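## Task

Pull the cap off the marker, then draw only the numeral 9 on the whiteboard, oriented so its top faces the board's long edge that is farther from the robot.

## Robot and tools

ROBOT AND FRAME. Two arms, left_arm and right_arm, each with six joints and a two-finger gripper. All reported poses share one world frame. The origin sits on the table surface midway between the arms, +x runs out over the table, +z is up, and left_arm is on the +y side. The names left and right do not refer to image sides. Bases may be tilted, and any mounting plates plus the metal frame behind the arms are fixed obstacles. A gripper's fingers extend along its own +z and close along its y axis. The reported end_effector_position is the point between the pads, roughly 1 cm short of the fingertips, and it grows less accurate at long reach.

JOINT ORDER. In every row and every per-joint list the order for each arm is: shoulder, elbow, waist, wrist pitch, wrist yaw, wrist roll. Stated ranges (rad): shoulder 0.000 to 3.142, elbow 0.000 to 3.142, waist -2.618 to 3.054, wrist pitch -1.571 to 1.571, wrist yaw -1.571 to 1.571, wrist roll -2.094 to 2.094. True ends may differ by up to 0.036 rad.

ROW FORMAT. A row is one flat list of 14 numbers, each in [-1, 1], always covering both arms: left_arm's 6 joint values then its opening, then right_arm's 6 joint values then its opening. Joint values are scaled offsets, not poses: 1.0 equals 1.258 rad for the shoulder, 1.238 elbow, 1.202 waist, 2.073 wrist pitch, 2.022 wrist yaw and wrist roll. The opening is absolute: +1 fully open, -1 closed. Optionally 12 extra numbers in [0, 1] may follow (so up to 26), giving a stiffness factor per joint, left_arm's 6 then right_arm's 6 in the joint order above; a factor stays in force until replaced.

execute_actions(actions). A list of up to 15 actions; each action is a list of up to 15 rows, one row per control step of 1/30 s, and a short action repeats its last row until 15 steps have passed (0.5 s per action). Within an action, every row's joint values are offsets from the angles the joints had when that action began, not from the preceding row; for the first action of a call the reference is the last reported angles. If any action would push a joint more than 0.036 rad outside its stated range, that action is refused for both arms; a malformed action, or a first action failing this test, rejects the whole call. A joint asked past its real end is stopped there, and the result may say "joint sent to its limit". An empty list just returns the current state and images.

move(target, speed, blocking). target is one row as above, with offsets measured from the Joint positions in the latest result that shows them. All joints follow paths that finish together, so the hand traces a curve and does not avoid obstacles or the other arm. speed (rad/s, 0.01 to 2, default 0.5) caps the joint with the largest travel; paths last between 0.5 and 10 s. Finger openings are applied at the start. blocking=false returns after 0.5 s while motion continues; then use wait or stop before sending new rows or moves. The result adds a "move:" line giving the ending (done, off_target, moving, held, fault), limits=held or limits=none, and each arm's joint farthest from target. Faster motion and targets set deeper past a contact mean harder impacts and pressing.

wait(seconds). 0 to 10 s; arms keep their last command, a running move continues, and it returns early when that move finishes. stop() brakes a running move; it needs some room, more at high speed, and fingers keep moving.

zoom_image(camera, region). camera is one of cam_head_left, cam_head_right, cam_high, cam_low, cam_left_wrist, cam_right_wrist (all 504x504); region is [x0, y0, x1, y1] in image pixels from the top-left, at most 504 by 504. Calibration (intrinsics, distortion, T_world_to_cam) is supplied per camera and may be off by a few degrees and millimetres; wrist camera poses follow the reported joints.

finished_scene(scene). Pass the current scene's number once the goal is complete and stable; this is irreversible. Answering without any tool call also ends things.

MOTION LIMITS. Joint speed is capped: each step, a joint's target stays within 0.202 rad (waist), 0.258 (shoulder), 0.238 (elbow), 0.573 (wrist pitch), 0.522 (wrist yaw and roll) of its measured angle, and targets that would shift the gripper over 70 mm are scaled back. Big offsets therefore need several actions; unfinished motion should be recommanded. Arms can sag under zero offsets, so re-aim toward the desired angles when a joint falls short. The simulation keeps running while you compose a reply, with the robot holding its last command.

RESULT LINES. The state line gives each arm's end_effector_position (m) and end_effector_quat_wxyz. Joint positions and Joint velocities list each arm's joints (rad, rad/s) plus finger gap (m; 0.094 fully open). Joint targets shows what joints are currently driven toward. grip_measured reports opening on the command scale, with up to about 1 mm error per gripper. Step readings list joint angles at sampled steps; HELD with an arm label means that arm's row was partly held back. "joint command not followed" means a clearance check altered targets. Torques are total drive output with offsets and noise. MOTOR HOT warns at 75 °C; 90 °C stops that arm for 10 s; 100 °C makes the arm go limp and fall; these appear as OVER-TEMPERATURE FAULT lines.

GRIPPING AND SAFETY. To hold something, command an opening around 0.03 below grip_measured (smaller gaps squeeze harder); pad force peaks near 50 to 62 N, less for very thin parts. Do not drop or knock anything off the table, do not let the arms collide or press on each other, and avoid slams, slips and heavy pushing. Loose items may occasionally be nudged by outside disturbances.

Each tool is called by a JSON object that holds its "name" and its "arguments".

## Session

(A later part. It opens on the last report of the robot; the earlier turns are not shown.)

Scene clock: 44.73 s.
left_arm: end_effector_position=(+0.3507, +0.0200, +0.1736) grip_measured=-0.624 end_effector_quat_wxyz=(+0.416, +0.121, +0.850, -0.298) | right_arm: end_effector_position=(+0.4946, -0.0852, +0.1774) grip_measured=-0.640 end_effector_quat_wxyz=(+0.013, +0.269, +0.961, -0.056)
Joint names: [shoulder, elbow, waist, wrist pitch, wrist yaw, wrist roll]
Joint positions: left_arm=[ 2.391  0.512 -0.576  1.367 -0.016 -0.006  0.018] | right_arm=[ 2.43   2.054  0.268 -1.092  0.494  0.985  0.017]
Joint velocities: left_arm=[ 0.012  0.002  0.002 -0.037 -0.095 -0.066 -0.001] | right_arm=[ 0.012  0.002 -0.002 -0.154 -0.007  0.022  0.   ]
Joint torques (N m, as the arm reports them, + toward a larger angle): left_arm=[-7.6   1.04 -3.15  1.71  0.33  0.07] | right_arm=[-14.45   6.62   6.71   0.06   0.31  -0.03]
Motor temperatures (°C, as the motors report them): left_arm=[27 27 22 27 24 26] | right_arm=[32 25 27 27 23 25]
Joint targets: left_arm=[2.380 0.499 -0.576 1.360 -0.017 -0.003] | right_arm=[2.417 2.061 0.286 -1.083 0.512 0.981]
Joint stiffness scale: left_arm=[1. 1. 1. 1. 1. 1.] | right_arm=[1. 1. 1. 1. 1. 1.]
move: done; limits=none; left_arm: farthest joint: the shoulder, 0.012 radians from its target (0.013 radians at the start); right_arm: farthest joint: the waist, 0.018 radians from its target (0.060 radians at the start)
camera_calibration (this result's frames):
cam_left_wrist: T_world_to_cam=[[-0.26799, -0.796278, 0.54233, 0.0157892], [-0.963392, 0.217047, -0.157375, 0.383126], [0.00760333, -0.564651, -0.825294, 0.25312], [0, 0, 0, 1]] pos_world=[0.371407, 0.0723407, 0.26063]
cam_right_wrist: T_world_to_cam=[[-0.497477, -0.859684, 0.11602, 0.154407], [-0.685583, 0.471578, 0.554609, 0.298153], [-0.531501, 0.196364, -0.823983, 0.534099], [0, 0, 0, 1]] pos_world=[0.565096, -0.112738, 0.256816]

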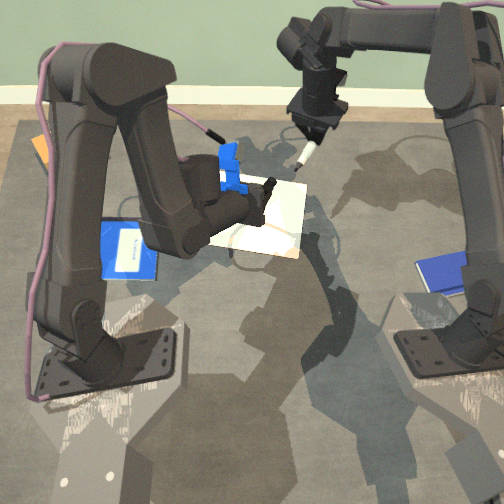

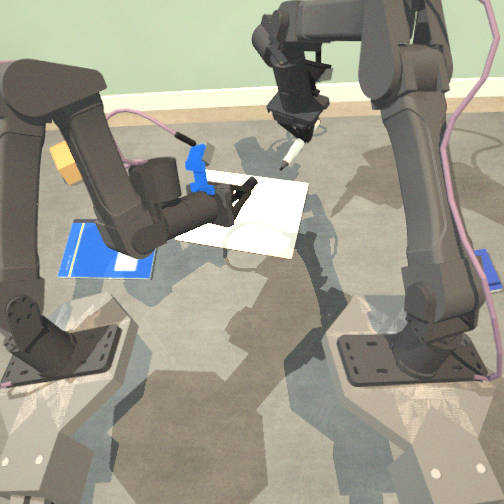

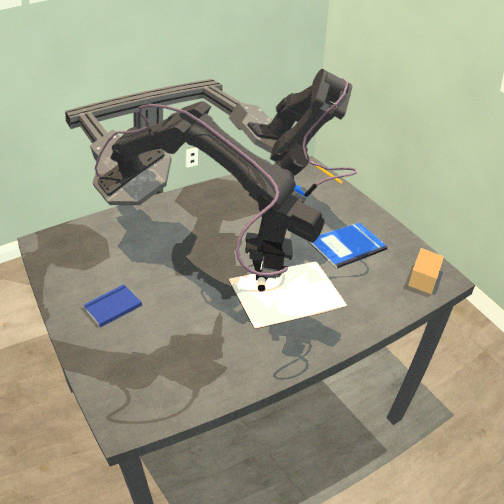

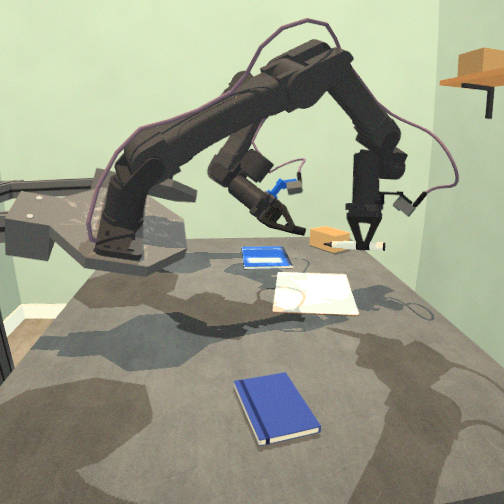

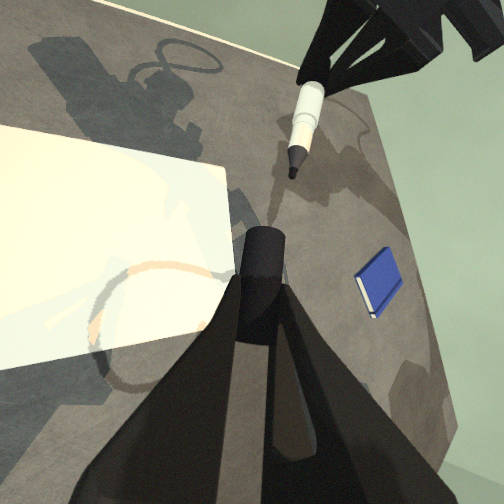

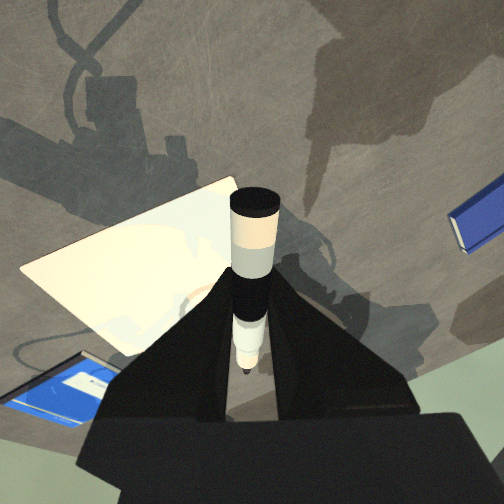

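{"name": "move", "arguments": {"target": [-0.63,0.15,0.73,-0.42,0,0,-0.68,0,-0.1,0,0.55,-0.244,-0.68,-0.68], "speed": 1.2}}

Scene clock: 49.97 s.
left_arm: end_effector_position=(+0.4510, +0.4253, +0.2145) grip_measured=-0.624 end_effector_quat_wxyz=(+0.402, -0.225, +0.887, -0.029) | right_arm: end_effector_position=(+0.6614, +0.0453, +0.2587) grip_measured=-0.640 end_effector_quat_wxyz=(+0.445, -0.253, +0.842, +0.172)
Joint names: [shoulder, elbow, waist, wrist pitch, wrist yaw, wrist roll]
Joint positions: left_arm=[ 1.609  0.681  0.303  0.513 -0.021 -0.006  0.018] | right_arm=[ 2.43   1.941  0.264  0.028  0.017 -0.383  0.017]
Joint velocities: left_arm=[ 0.002 -0.022 -0.012 -0.037 -0.007  0.007 -0.001] | right_arm=[-0.007 -0.017 -0.002 -0.022 -0.066  0.022 -0.001]
Joint torques (N m, as the arm reports them, + toward a larger angle): left_arm=[-7.69  6.18 -1.6   1.55  0.28  0.03] | right_arm=[-14.53   6.24   5.87   1.51  -0.41  -0.05]
Motor temperatures (°C, as the motors report them): left_arm=[27 27 22 27 24 26] | right_arm=[33 25 27 27 23 25]
Joint targets: left_arm=[1.599 0.697 0.302 0.496 -0.016 -0.006] | right_arm=[2.430 1.930 0.268 0.048 0.001 -0.390]
Joint stiffness scale: left_arm=[1. 1. 1. 1. 1. 1.] | right_arm=[1. 1. 1. 1. 1. 1.]
move: done; limits=none; left_arm: farthest joint: the elbow, 0.016 radians from its target (0.186 radians at the start); right_arm: farthest joint: the wrist pitch, 0.020 radians from its target (1.140 radians at the start)
camera_calibration (this result's frames):
cam_left_wrist: T_world_to_cam=[[0.535432, -0.771597, 0.343439, 0.013088], [-0.821276, -0.570529, -0.00140067, 0.635668], [0.197023, -0.281308, -0.939174, 0.333438], [0, 0, 0, 1]] pos_world=[0.449356, 0.466565, 0.309552]
cam_right_wrist: T_world_to_cam=[[0.58029, -0.813606, -0.0361753, -0.335421], [-0.772877, -0.536149, -0.339419, 0.640583], [0.256758, 0.224921, -0.939939, 0.171435], [0, 0, 0, 1]] pos_world=[0.645716, 0.0319882, 0.366431]

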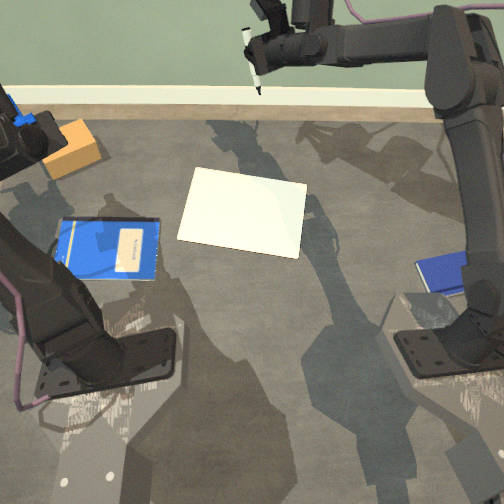

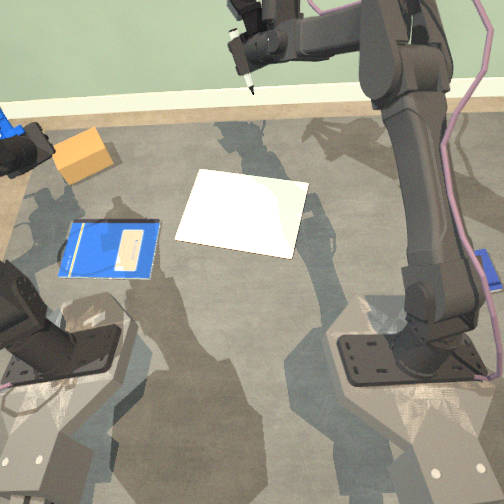

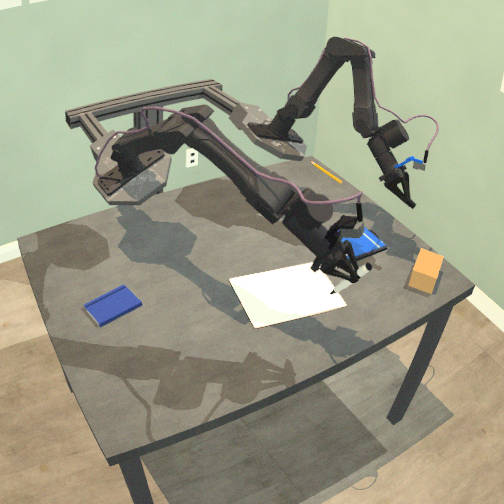

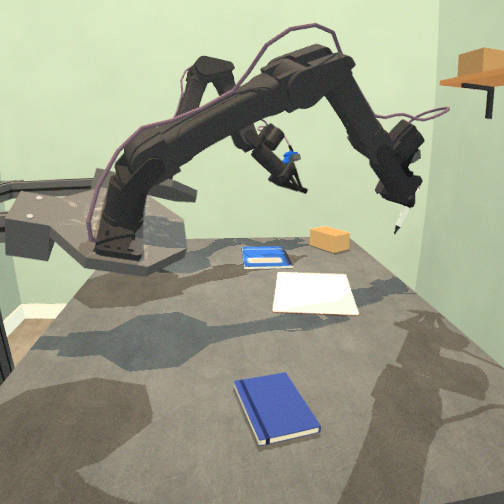

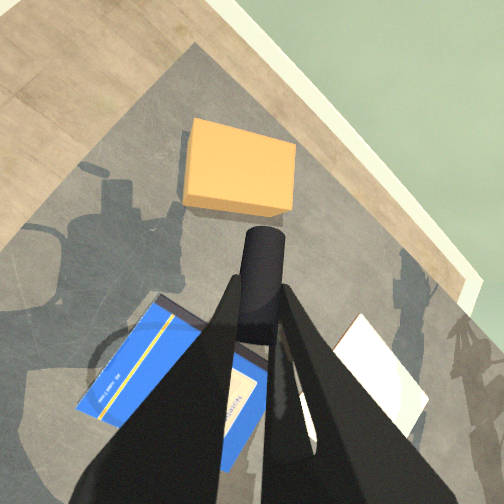

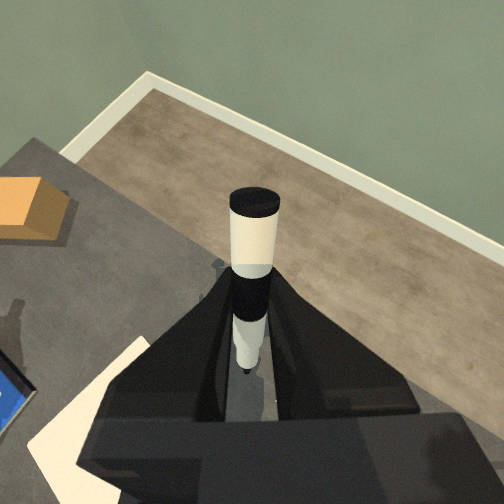

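{"name": "move", "arguments": {"target": [0,0,0,0,0,0,-0.68,-0.01,-0.745,-0.005,0.458,-0.008,0,-0.68], "speed": 1.0}}

{"name": "zoom_image", "arguments": {"camera": "cam_low", "region": [240, 200, 400, 330]}}

Scene clock: 52.63 s.
left_arm: end_effector_position=(+0.4510, +0.4253, +0.2145) grip_measured=-0.624 end_effector_quat_wxyz=(+0.402, -0.225, +0.887, -0.029) | right_arm: end_effector_position=(+0.4865, +0.0246, +0.1265) grip_measured=-0.640 end_effector_quat_wxyz=(+0.449, -0.249, +0.841, +0.169)
Joint names: [shoulder, elbow, waist, wrist pitch, wrist yaw, wrist roll]
Joint positions: left_arm=[ 1.609  0.681  0.303  0.513 -0.021 -0.006  0.018] | right_arm=[ 2.43   1.024  0.258  0.956  0.017 -0.384  0.017]
Joint velocities: left_arm=[ 0.007 -0.012 -0.012 -0.022 -0.007  0.022 -0.   ] | right_arm=[-0.002 -0.012 -0.002 -0.066 -0.066  0.007 -0.001]
Joint torques (N m, as the arm reports them, + toward a larger angle): left_arm=[-6.98  5.05 -1.47  1.71  0.21  0.04] | right_arm=[-11.78   2.75   4.36   1.53  -0.41   0.03]
Motor temperatures (°C, as the motors report them): left_arm=[27 27 22 27 24 26] | right_arm=[33 25 27 28 23 25]
Joint targets: left_arm=[1.609 0.681 0.303 0.513 -0.021 -0.006] | right_arm=[2.417 1.018 0.258 0.977 0.001 -0.383]
Joint stiffness scale: left_arm=[1. 1. 1. 1. 1. 1.] | right_arm=[1. 1. 1. 1. 1. 1.]
move: off_target (right_arm); limits=none; left_arm: farthest joint: the waist, 0.000 radians from its target (0.000 radians at the start); right_arm: farthest joint: the wrist pitch, 0.021 radians from its target (0.949 radians at the start)
camera_calibration (this result's frames):
cam_left_wrist: T_world_to_cam=[[0.535432, -0.771597, 0.343439, 0.013088], [-0.821276, -0.570529, -0.00140067, 0.635668], [0.197023, -0.281308, -0.939174, 0.333438], [0, 0, 0, 1]] pos_world=[0.449356, 0.466565, 0.309552]
cam_right_wrist: T_world_to_cam=[[0.572595, -0.819185, -0.0327254, -0.252129], [-0.774991, -0.52782, -0.347557, 0.451259], [0.267441, 0.224371, -0.937088, 0.0912184], [0, 0, 0, 1]] pos_world=[0.469694, 0.0111758, 0.234067]

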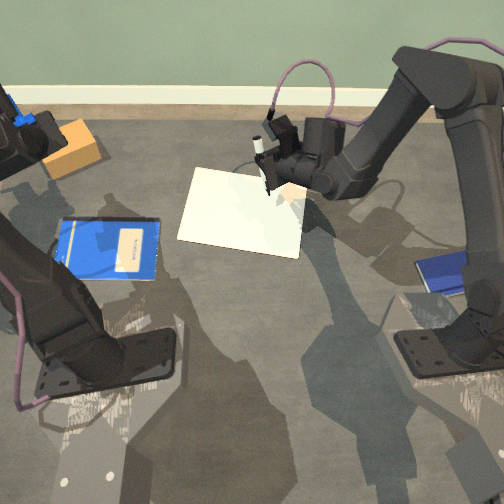

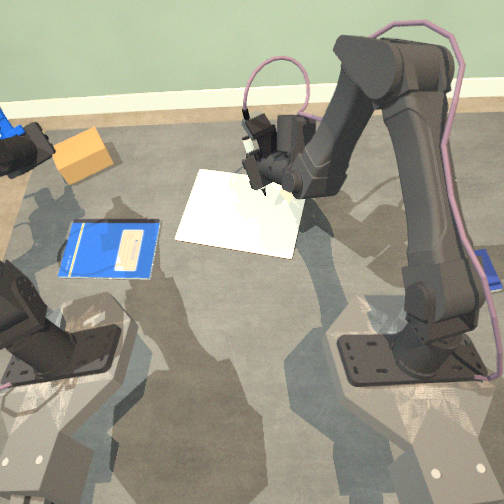

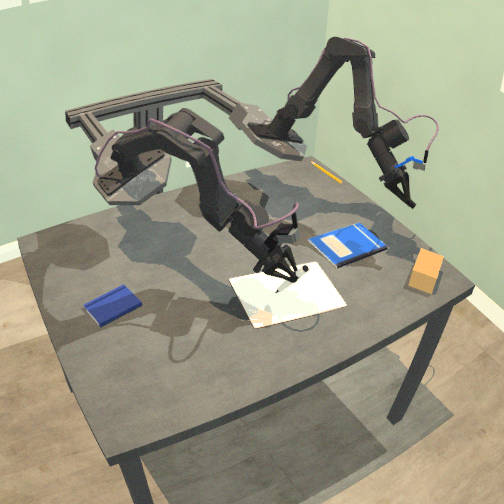

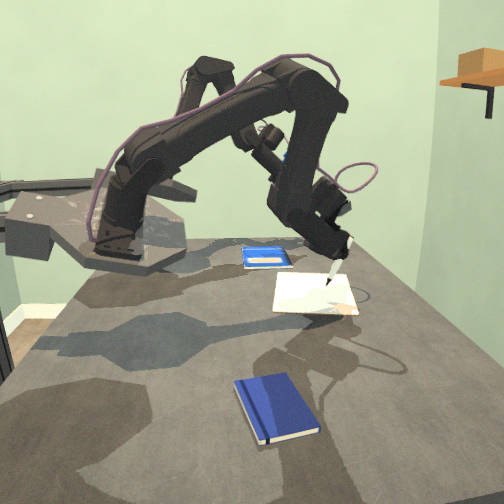

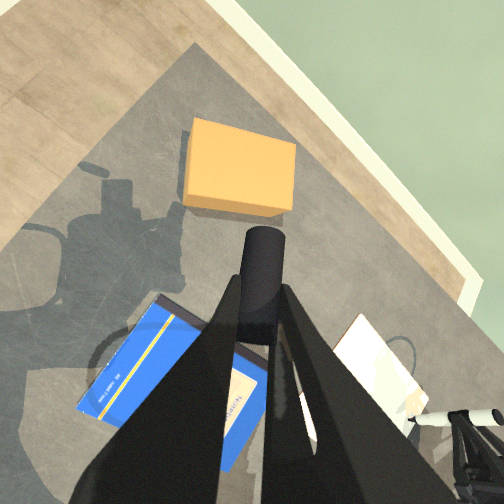

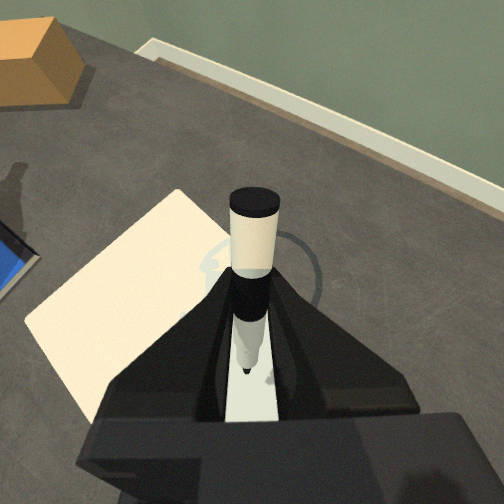

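Region (240, 200, 400, 330) of cam_low's 504x504 image, scaled by 3.150, with more detail than that image has; it fills the top 410 rows of this view, and the rest is white.

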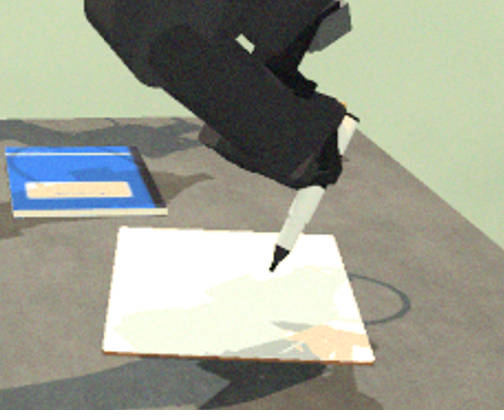

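{"name": "move", "arguments": {"target": [0,0,0,0,0,0,-0.68,0.095,0.05,-0.034,0.04,-0.008,0,-0.68], "speed": 0.3}}

{"name": "zoom_image", "arguments": {"camera": "cam_low", "region": [280, 250, 380, 320]}}

Scene clock: 53.93 s.
left_arm: end_effector_position=(+0.4510, +0.4253, +0.2145) grip_measured=-0.624 end_effector_quat_wxyz=(+0.402, -0.225, +0.887, -0.029) | right_arm: end_effector_position=(+0.4850, +0.0158, +0.0918) grip_measured=-0.640 end_effector_quat_wxyz=(+0.444, -0.238, +0.849, +0.161)
Joint names: [shoulder, elbow, waist, wrist pitch, wrist yaw, wrist roll]
Joint positions: left_arm=[ 1.609  0.681  0.303  0.513 -0.021 -0.006  0.018] | right_arm=[ 2.536  1.062  0.22   1.019  0.012 -0.384  0.017]
Joint velocities: left_arm=[-0.012  0.007 -0.007  0.066 -0.095 -0.051 -0.   ] | right_arm=[-0.002  0.007 -0.007 -0.037  0.007 -0.051 -0.   ]
Joint torques (N m, as the arm reports them, + toward a larger angle): left_arm=[-6.98  5.07 -1.45  1.71  0.22  0.02] | right_arm=[-9.79  4.85  4.15  1.53 -0.35  0.03]
Motor temperatures (°C, as the motors report them): left_arm=[28 27 22 27 24 26] | right_arm=[33 25 27 28 23 25]
Joint targets: left_arm=[1.609 0.681 0.303 0.513 -0.021 -0.006] | right_arm=[2.549 1.086 0.217 1.039 0.001 -0.384]
Joint stiffness scale: left_arm=[1. 1. 1. 1. 1. 1.] | right_arm=[1. 1. 1. 1. 1. 1.]
move: off_target (right_arm); limits=none; left_arm: farthest joint: the waist, 0.000 radians from its target (0.000 radians at the start); right_arm: farthest joint: the elbow, 0.024 radians from its target (0.062 radians at the start)
camera_calibration (this result's frames):
cam_left_wrist: T_world_to_cam=[[0.535432, -0.771597, 0.343439, 0.013088], [-0.821276, -0.570529, -0.00140067, 0.635668], [0.197023, -0.281308, -0.939174, 0.333438], [0, 0, 0, 1]] pos_world=[0.449356, 0.466565, 0.309552]
cam_right_wrist: T_world_to_cam=[[0.547581, -0.836096, -0.033138, -0.247136], [-0.795504, -0.507898, -0.330475, 0.441568], [0.259478, 0.207323, -0.943233, 0.0658047], [0, 0, 0, 1]] pos_world=[0.469521, 0.00399898, 0.199807]

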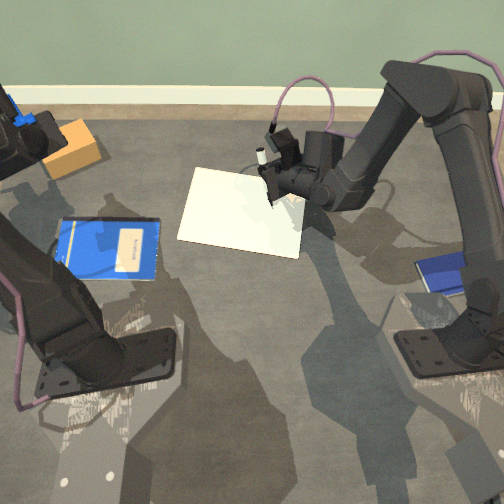

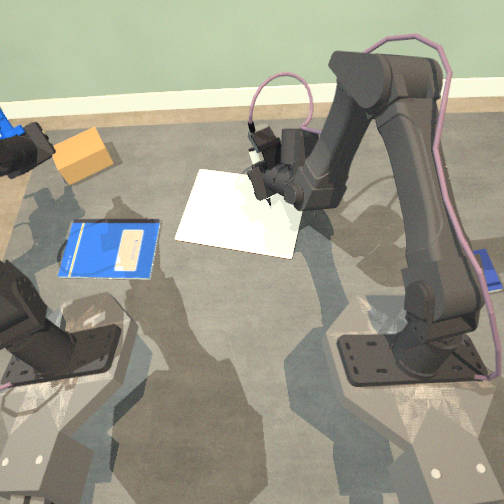

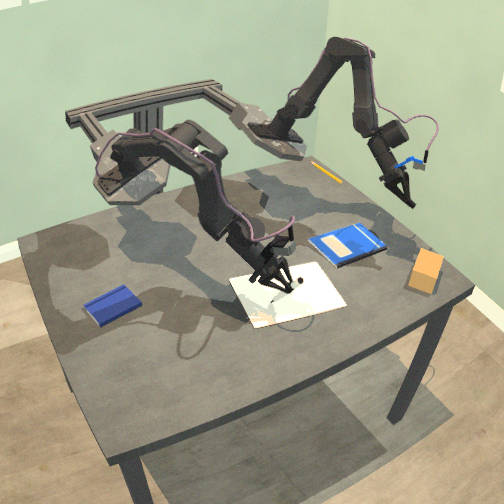

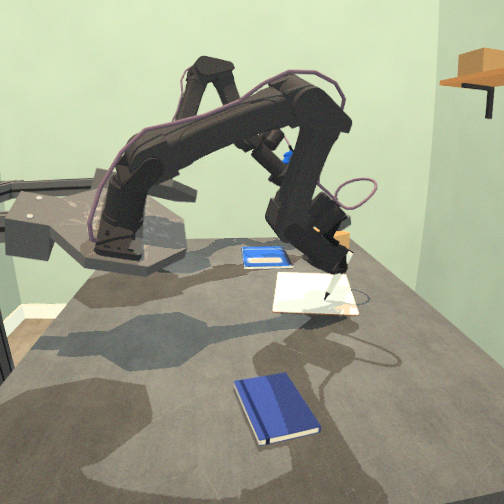

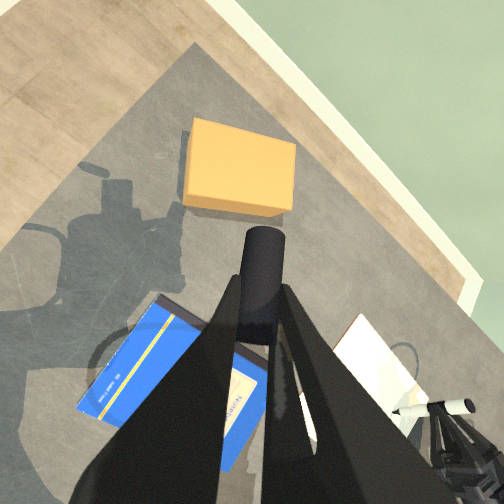

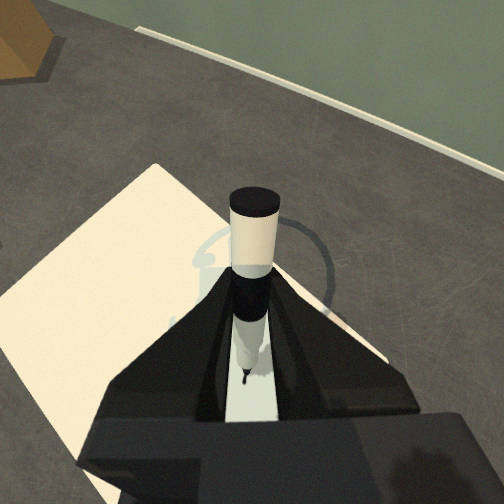

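Region (280, 250, 380, 320) of cam_low's 504x504 image, scaled by 5.040, with more detail than that image has; it fills the top 353 rows of this view, and the rest is white.

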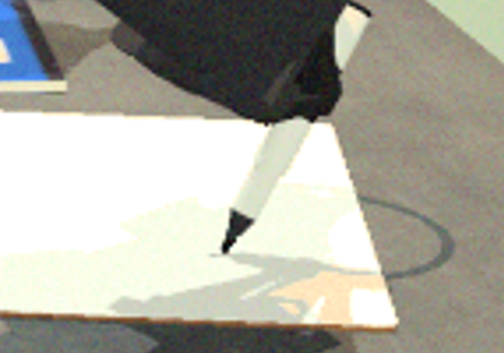

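{"name": "move", "arguments": {"target": [0,0,0,0,0,0,-0.68,0.023,0.109,-0.007,-0.032,0,0,-0.68], "speed": 0.2}}

Scene clock: 56.10 s.
left_arm: end_effector_position=(+0.4510, +0.4253, +0.2145) grip_measured=-0.624 end_effector_quat_wxyz=(+0.402, -0.225, +0.887, -0.029) | right_arm: end_effector_position=(+0.5134, +0.0190, +0.0938) grip_measured=-0.640 end_effector_quat_wxyz=(+0.453, -0.230, +0.847, +0.155)
Joint names: [shoulder, elbow, waist, wrist pitch, wrist yaw, wrist roll]
Joint positions: left_arm=[ 1.609  0.681  0.303  0.513 -0.021 -0.006  0.018] | right_arm=[ 2.554  1.172  0.211  0.95   0.016 -0.384  0.017]
Joint velocities: left_arm=[-0.007 -0.017 -0.002 -0.051 -0.022  0.007 -0.   ] | right_arm=[ 0.022  0.007 -0.022  0.022  0.051 -0.022  0.001]
Joint torques (N m, as the arm reports them, + toward a larger angle): left_arm=[-6.98  5.06 -1.46  1.7   0.22  0.03] | right_arm=[-10.6    5.44   4.66   1.38  -0.26   0.01]
Motor temperatures (°C, as the motors report them): left_arm=[28 27 22 27 24 26] | right_arm=[33 25 27 28 23 25]
Joint targets: left_arm=[1.609 0.681 0.303 0.513 -0.021 -0.006] | right_arm=[2.564 1.197 0.211 0.953 0.012 -0.384]
Joint stiffness scale: left_arm=[1. 1. 1. 1. 1. 1.] | right_arm=[1. 1. 1. 1. 1. 1.]
move: off_target (right_arm); limits=none; left_arm: farthest joint: the waist, 0.000 radians from its target (0.000 radians at the start); right_arm: farthest joint: the elbow, 0.025 radians from its target (0.135 radians at the start)
camera_calibration (this result's frames):
cam_left_wrist: T_world_to_cam=[[0.535432, -0.771597, 0.343439, 0.013088], [-0.821276, -0.570529, -0.00140067, 0.635668], [0.197023, -0.281308, -0.939174, 0.333438], [0, 0, 0, 1]] pos_world=[0.449356, 0.466565, 0.309552]
cam_right_wrist: T_world_to_cam=[[0.531776, -0.846484, -0.0260653, -0.252329], [-0.799775, -0.491834, -0.34418, 0.469559], [0.278523, 0.203873, -0.938542, 0.0495201], [0, 0, 0, 1]] pos_world=[0.495932, 0.00725701, 0.201512]

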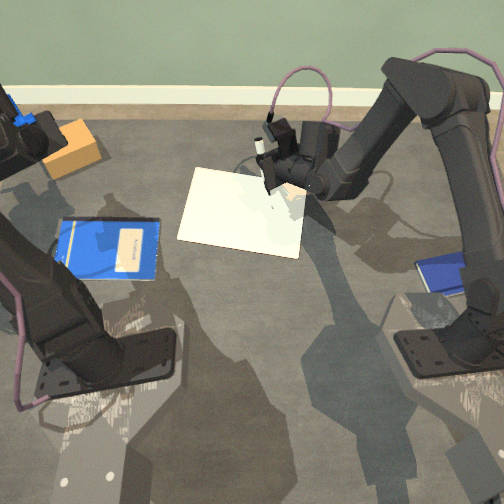

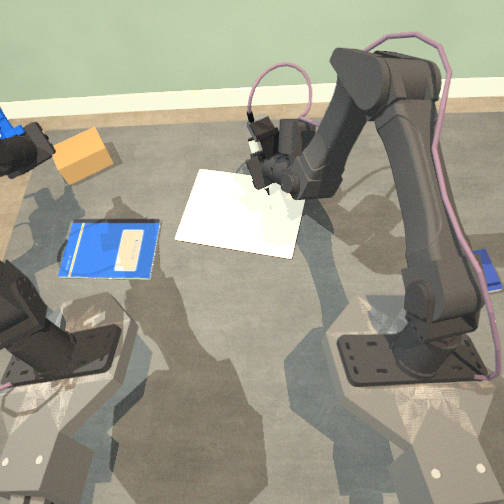

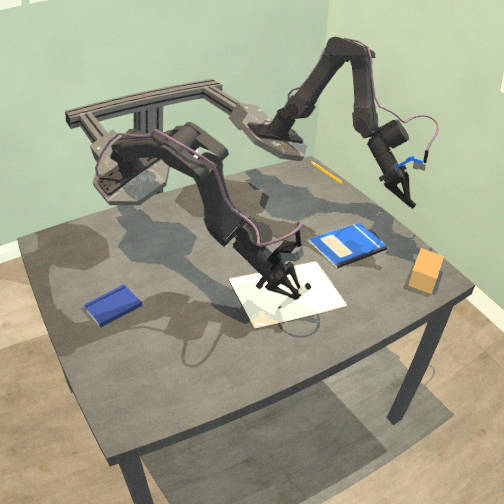

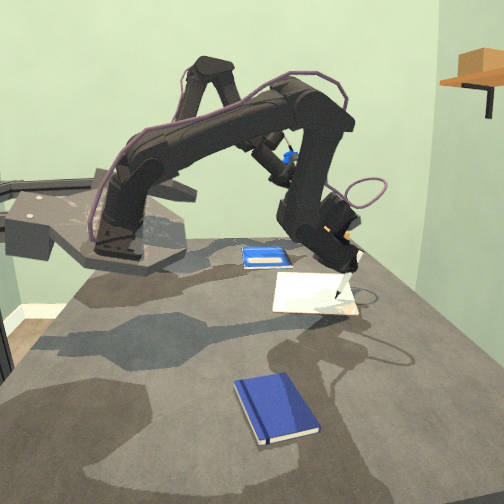

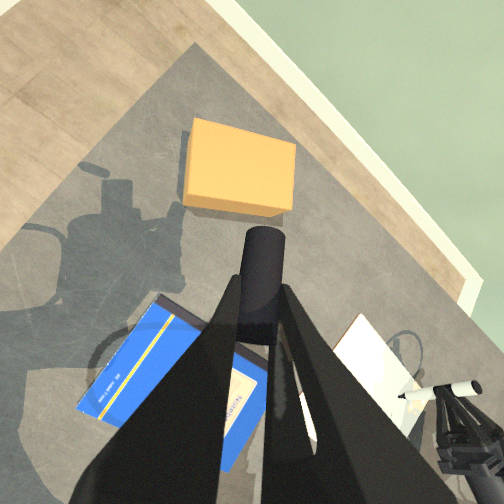

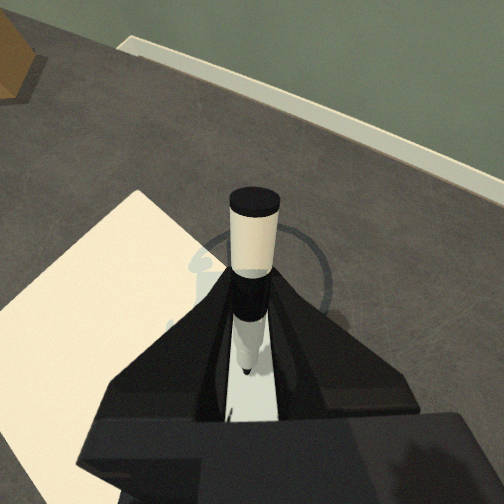

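{"name": "move", "arguments": {"target": [0,0,0,0,0,0,-0.68,0.018,0.016,0,-0.012,0,0,-0.68], "speed": 0.1}}

Scene clock: 57.70 s.
left_arm: end_effector_position=(+0.4510, +0.4253, +0.2145) grip_measured=-0.624 end_effector_quat_wxyz=(+0.402, -0.225, +0.887, -0.029) | right_arm: end_effector_position=(+0.5124, +0.0188, +0.0924) grip_measured=-0.640 end_effector_quat_wxyz=(+0.450, -0.231, +0.849, +0.154)
Joint names: [shoulder, elbow, waist, wrist pitch, wrist yaw, wrist roll]
Joint positions: left_arm=[ 1.609  0.681  0.303  0.513 -0.021 -0.006  0.018] | right_arm=[ 2.554  1.172  0.211  0.943  0.018 -0.384  0.017]
Joint velocities: left_arm=[ 0.017 -0.007 -0.012  0.007 -0.066  0.037 -0.   ] | right_arm=[ 0.007  0.002 -0.007 -0.037  0.007 -0.066  0.   ]
Joint torques (N m, as the arm reports them, + toward a larger angle): left_arm=[-6.97  5.04 -1.43  1.7   0.21  0.04] | right_arm=[-9.58  4.98  4.53  1.14 -0.24  0.01]
Motor temperatures (°C, as the motors report them): left_arm=[28 27 22 27 24 26] | right_arm=[32 25 27 28 23 25]
Joint targets: left_arm=[1.609 0.681 0.303 0.513 -0.021 -0.006] | right_arm=[2.577 1.192 0.211 0.925 0.016 -0.384]
Joint stiffness scale: left_arm=[1. 1. 1. 1. 1. 1.] | right_arm=[1. 1. 1. 1. 1. 1.]
move: off_target (right_arm); limits=none; left_arm: farthest joint: the waist, 0.000 radians from its target (0.000 radians at the start); right_arm: farthest joint: the shoulder, 0.022 radians from its target (0.022 radians at the start)
camera_calibration (this result's frames):
cam_left_wrist: T_world_to_cam=[[0.535432, -0.771597, 0.343439, 0.013088], [-0.821276, -0.570529, -0.00140067, 0.635668], [0.197023, -0.281308, -0.939174, 0.333438], [0, 0, 0, 1]] pos_world=[0.449356, 0.466565, 0.309552]
cam_right_wrist: T_world_to_cam=[[0.532319, -0.846138, -0.0262158, -0.252297], [-0.801466, -0.493761, -0.337421, 0.46845], [0.27256, 0.200626, -0.940989, 0.0518317], [0, 0, 0, 1]] pos_world=[0.495622, 0.00742464, 0.200223]

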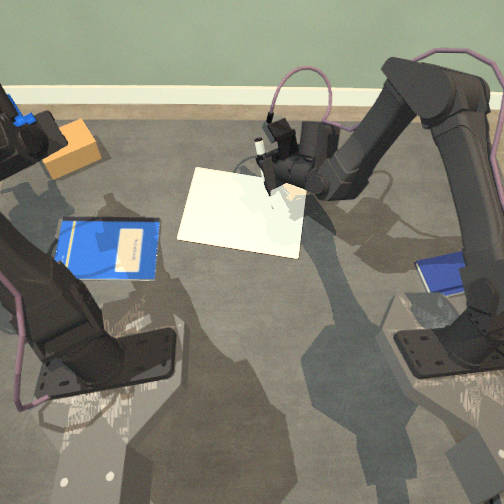

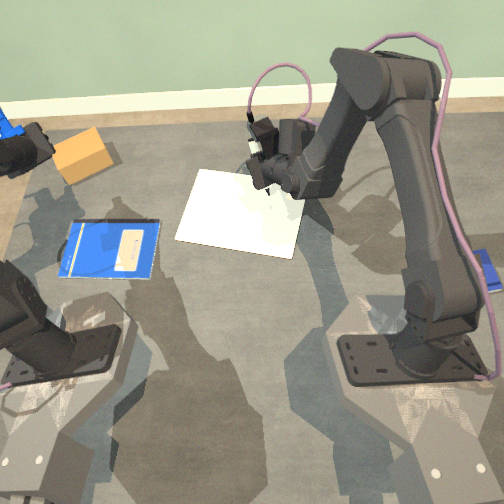

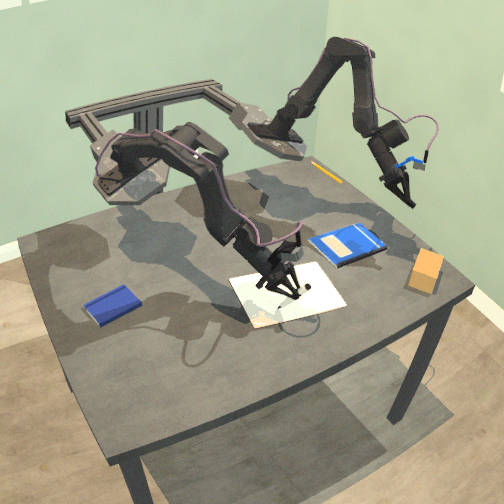

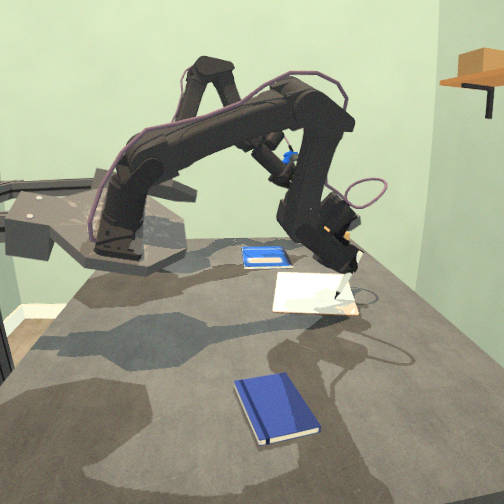

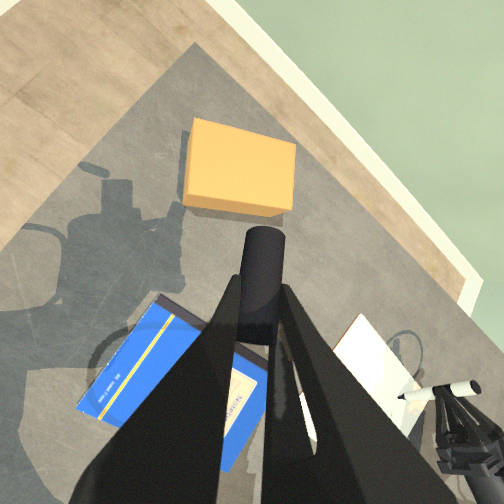

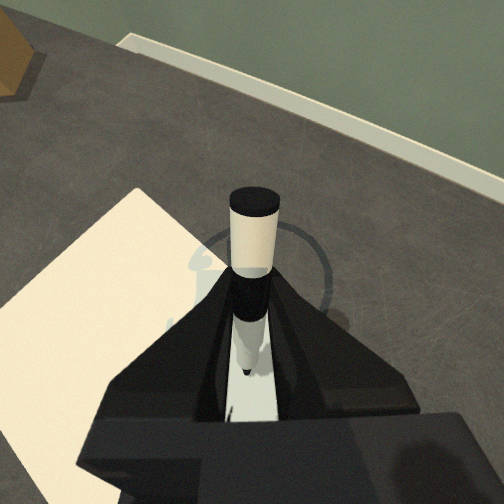

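{"name": "move", "arguments": {"target": [0,0,0,0,0,0,-0.68,0.052,0.095,0.023,-0.042,0,0,-0.68], "speed": 0.2}}

{"name": "zoom_image", "arguments": {"camera": "cam_head_left", "region": [230, 150, 310, 230]}}

Scene clock: 59.17 s.
left_arm: end_effector_position=(+0.4510, +0.4253, +0.2145) grip_measured=-0.624 end_effector_quat_wxyz=(+0.402, -0.225, +0.887, -0.029) | right_arm: end_effector_position=(+0.5244, +0.0319, +0.0862) grip_measured=-0.640 end_effector_quat_wxyz=(+0.446, -0.235, +0.849, +0.156)
Joint names: [shoulder, elbow, waist, wrist pitch, wrist yaw, wrist roll]
Joint positions: left_arm=[ 1.609  0.681  0.303  0.513 -0.021 -0.006  0.018] | right_arm=[ 2.597  1.268  0.221  0.88   0.024 -0.384  0.017]
Joint velocities: left_arm=[-0.012 -0.002 -0.027 -0.037  0.037 -0.022  0.001] | right_arm=[-0.007 -0.002  0.032  0.007  0.022 -0.066  0.   ]
Joint torques (N m, as the arm reports them, + toward a larger angle): left_arm=[-6.98  5.04 -1.54  1.71  0.22  0.03] | right_arm=[-9.99  5.47  6.29  1.07 -0.29  0.  ]
Motor temperatures (°C, as the motors report them): left_arm=[28 27 22 27 24 26] | right_arm=[32 25 27 29 23 25]
Joint targets: left_arm=[1.609 0.681 0.303 0.513 -0.021 -0.006] | right_arm=[2.620 1.290 0.238 0.856 0.018 -0.384]
Joint stiffness scale: left_arm=[1. 1. 1. 1. 1. 1.] | right_arm=[1. 1. 1. 1. 1. 1.]
move: off_target (right_arm); limits=none; left_arm: farthest joint: the waist, 0.000 radians from its target (0.000 radians at the start); right_arm: farthest joint: the wrist pitch, 0.024 radians from its target (0.087 radians at the start)
camera_calibration (this result's frames):
cam_left_wrist: T_world_to_cam=[[0.535432, -0.771597, 0.343439, 0.013088], [-0.821276, -0.570529, -0.00140067, 0.635668], [0.197023, -0.281308, -0.939174, 0.333438], [0, 0, 0, 1]] pos_world=[0.449356, 0.466565, 0.309552]
cam_right_wrist: T_world_to_cam=[[0.539769, -0.841406, -0.0261801, -0.251808], [-0.798893, -0.502198, -0.33101, 0.480802], [0.265366, 0.199584, -0.943264, 0.0441444], [0, 0, 0, 1]] pos_world=[0.508314, 0.0207743, 0.194198]

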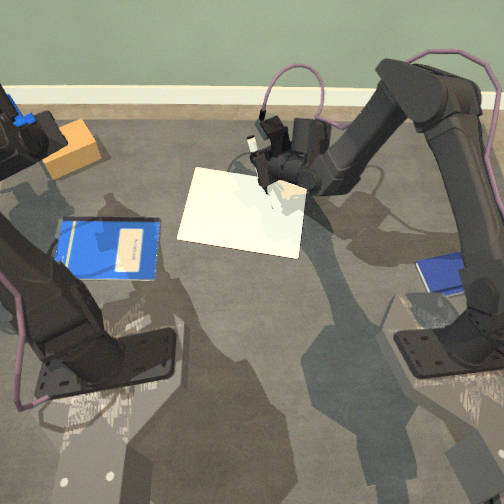

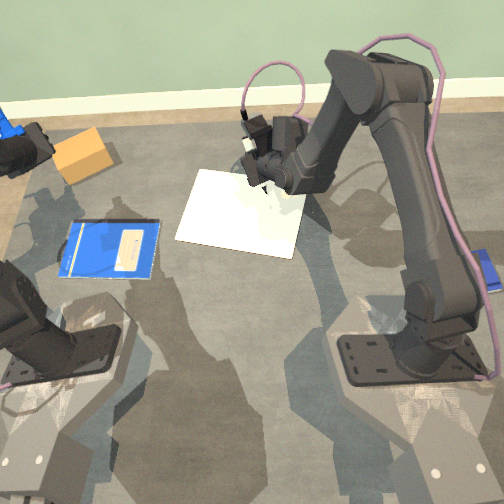

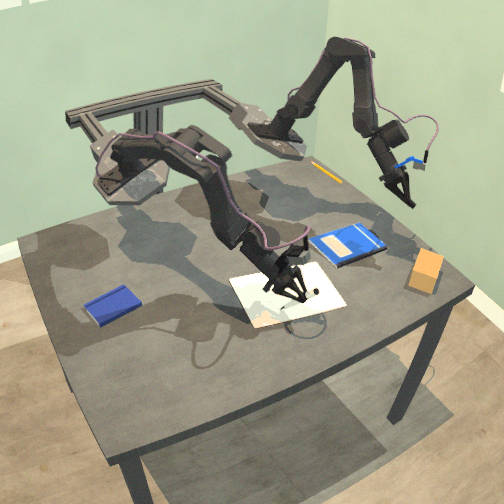

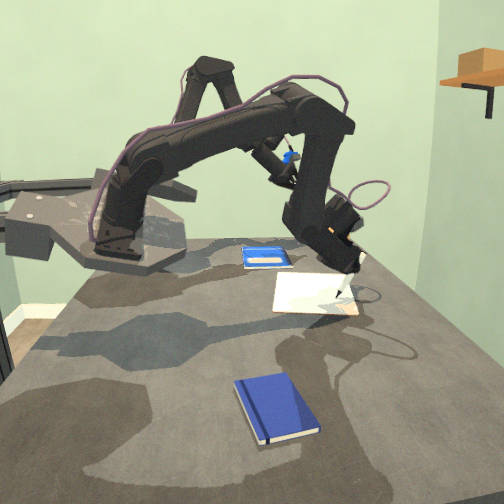

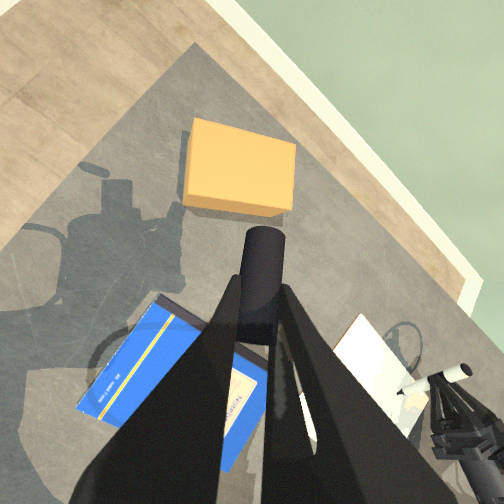

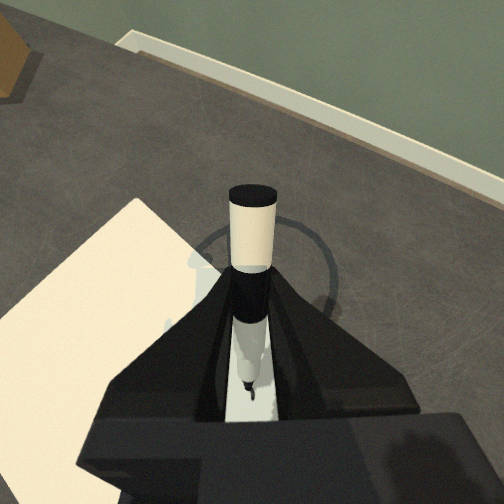

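Region (230, 150, 310, 230) of cam_head_left's 504x504 image, scaled by 6.300, with more detail than that image has.

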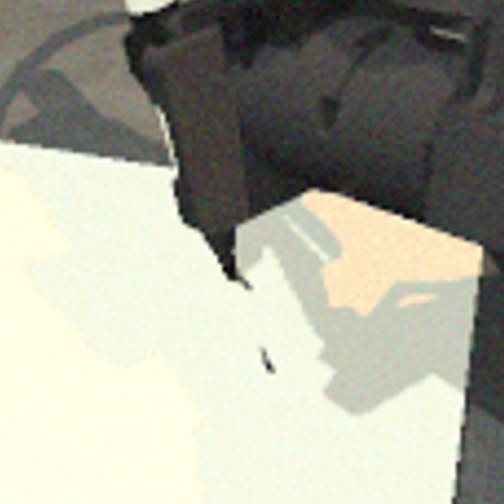

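{"name": "move", "arguments": {"target": [0,0,0,0,0,0,-0.68,0.034,0.046,0.059,-0.007,0,0,-0.69], "speed": 0.2}}

Scene clock: 60.20 s.
left_arm: end_effector_position=(+0.4510, +0.4253, +0.2145) grip_measured=-0.624 end_effector_quat_wxyz=(+0.402, -0.225, +0.887, -0.029) | right_arm: end_effector_position=(+0.5119, +0.0644, +0.0890) grip_measured=-0.640 end_effector_quat_wxyz=(+0.445, -0.256, +0.841, +0.170)
Joint names: [shoulder, elbow, waist, wrist pitch, wrist yaw, wrist roll]
Joint positions: left_arm=[ 1.609  0.681  0.303  0.513 -0.021 -0.006  0.018] | right_arm=[ 2.629  1.299  0.28   0.869  0.031 -0.384  0.017]
Joint velocities: left_arm=[-0.017  0.002 -0.002 -0.022 -0.037 -0.037 -0.   ] | right_arm=[-0.012  0.002 -0.002 -0.066 -0.007  0.007 -0.   ]
Joint torques (N m, as the arm reports them, + toward a larger angle): left_arm=[-6.97  5.05 -1.46  1.7   0.22  0.04] | right_arm=[-11.11   5.88   6.04   1.31  -0.3    0.02]
Motor temperatures (°C, as the motors report them): left_arm=[28 27 22 27 24 26] | right_arm=[32 25 27 29 23 25]
Joint targets: left_arm=[1.609 0.681 0.303 0.513 -0.021 -0.006] | right_arm=[2.640 1.325 0.292 0.865 0.024 -0.384]
Joint stiffness scale: left_arm=[1. 1. 1. 1. 1. 1.] | right_arm=[1. 1. 1. 1. 1. 1.]
move: off_target (right_arm); limits=none; left_arm: farthest joint: the waist, 0.000 radians from its target (0.000 radians at the start); right_arm: farthest joint: the elbow, 0.026 radians from its target (0.057 radians at the start)
camera_calibration (this result's frames):
cam_left_wrist: T_world_to_cam=[[0.535432, -0.771597, 0.343439, 0.013088], [-0.821276, -0.570529, -0.00140067, 0.635668], [0.197023, -0.281308, -0.939174, 0.333438], [0, 0, 0, 1]] pos_world=[0.449356, 0.466565, 0.309552]
cam_right_wrist: T_world_to_cam=[[0.583557, -0.81152, -0.0299433, -0.24168], [-0.769468, -0.54078, -0.339818, 0.476308], [0.259576, 0.221344, -0.940015, 0.0448785], [0, 0, 0, 1]] pos_world=[0.495889, 0.0515163, 0.196808]

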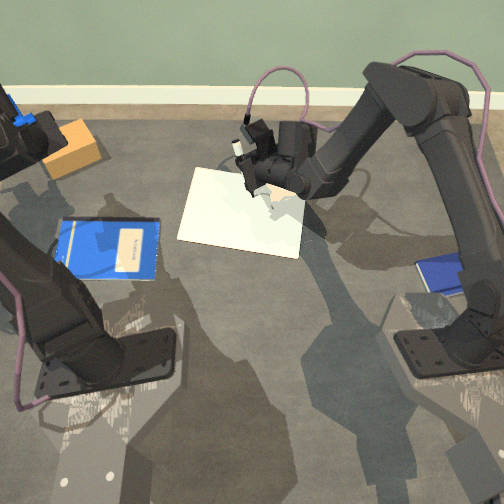

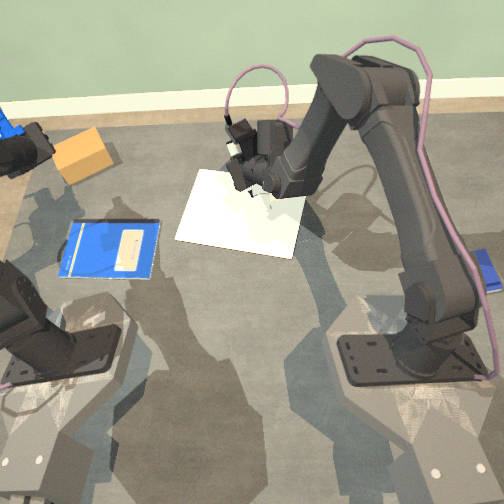

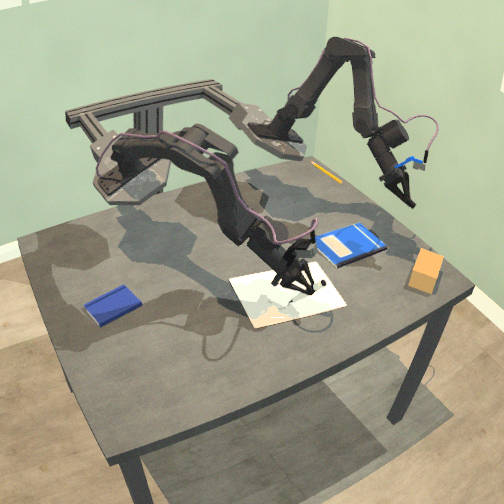

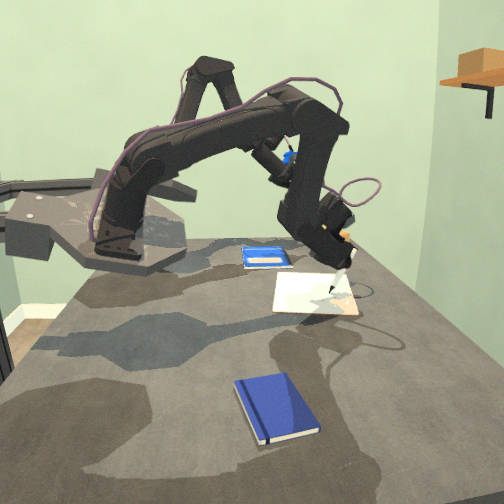

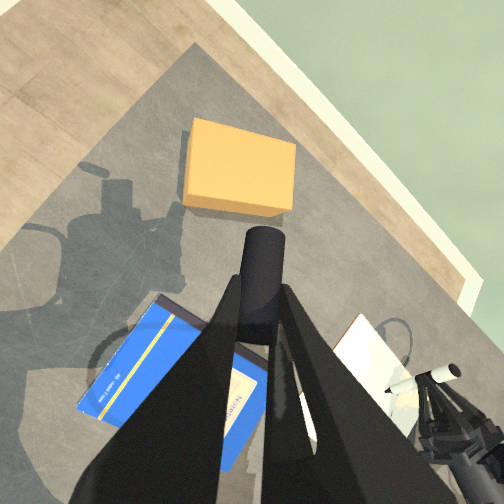

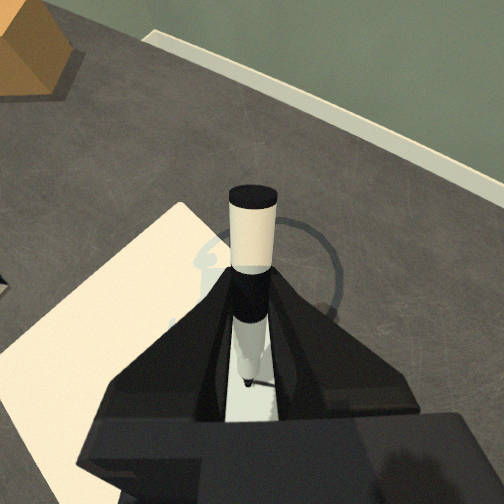

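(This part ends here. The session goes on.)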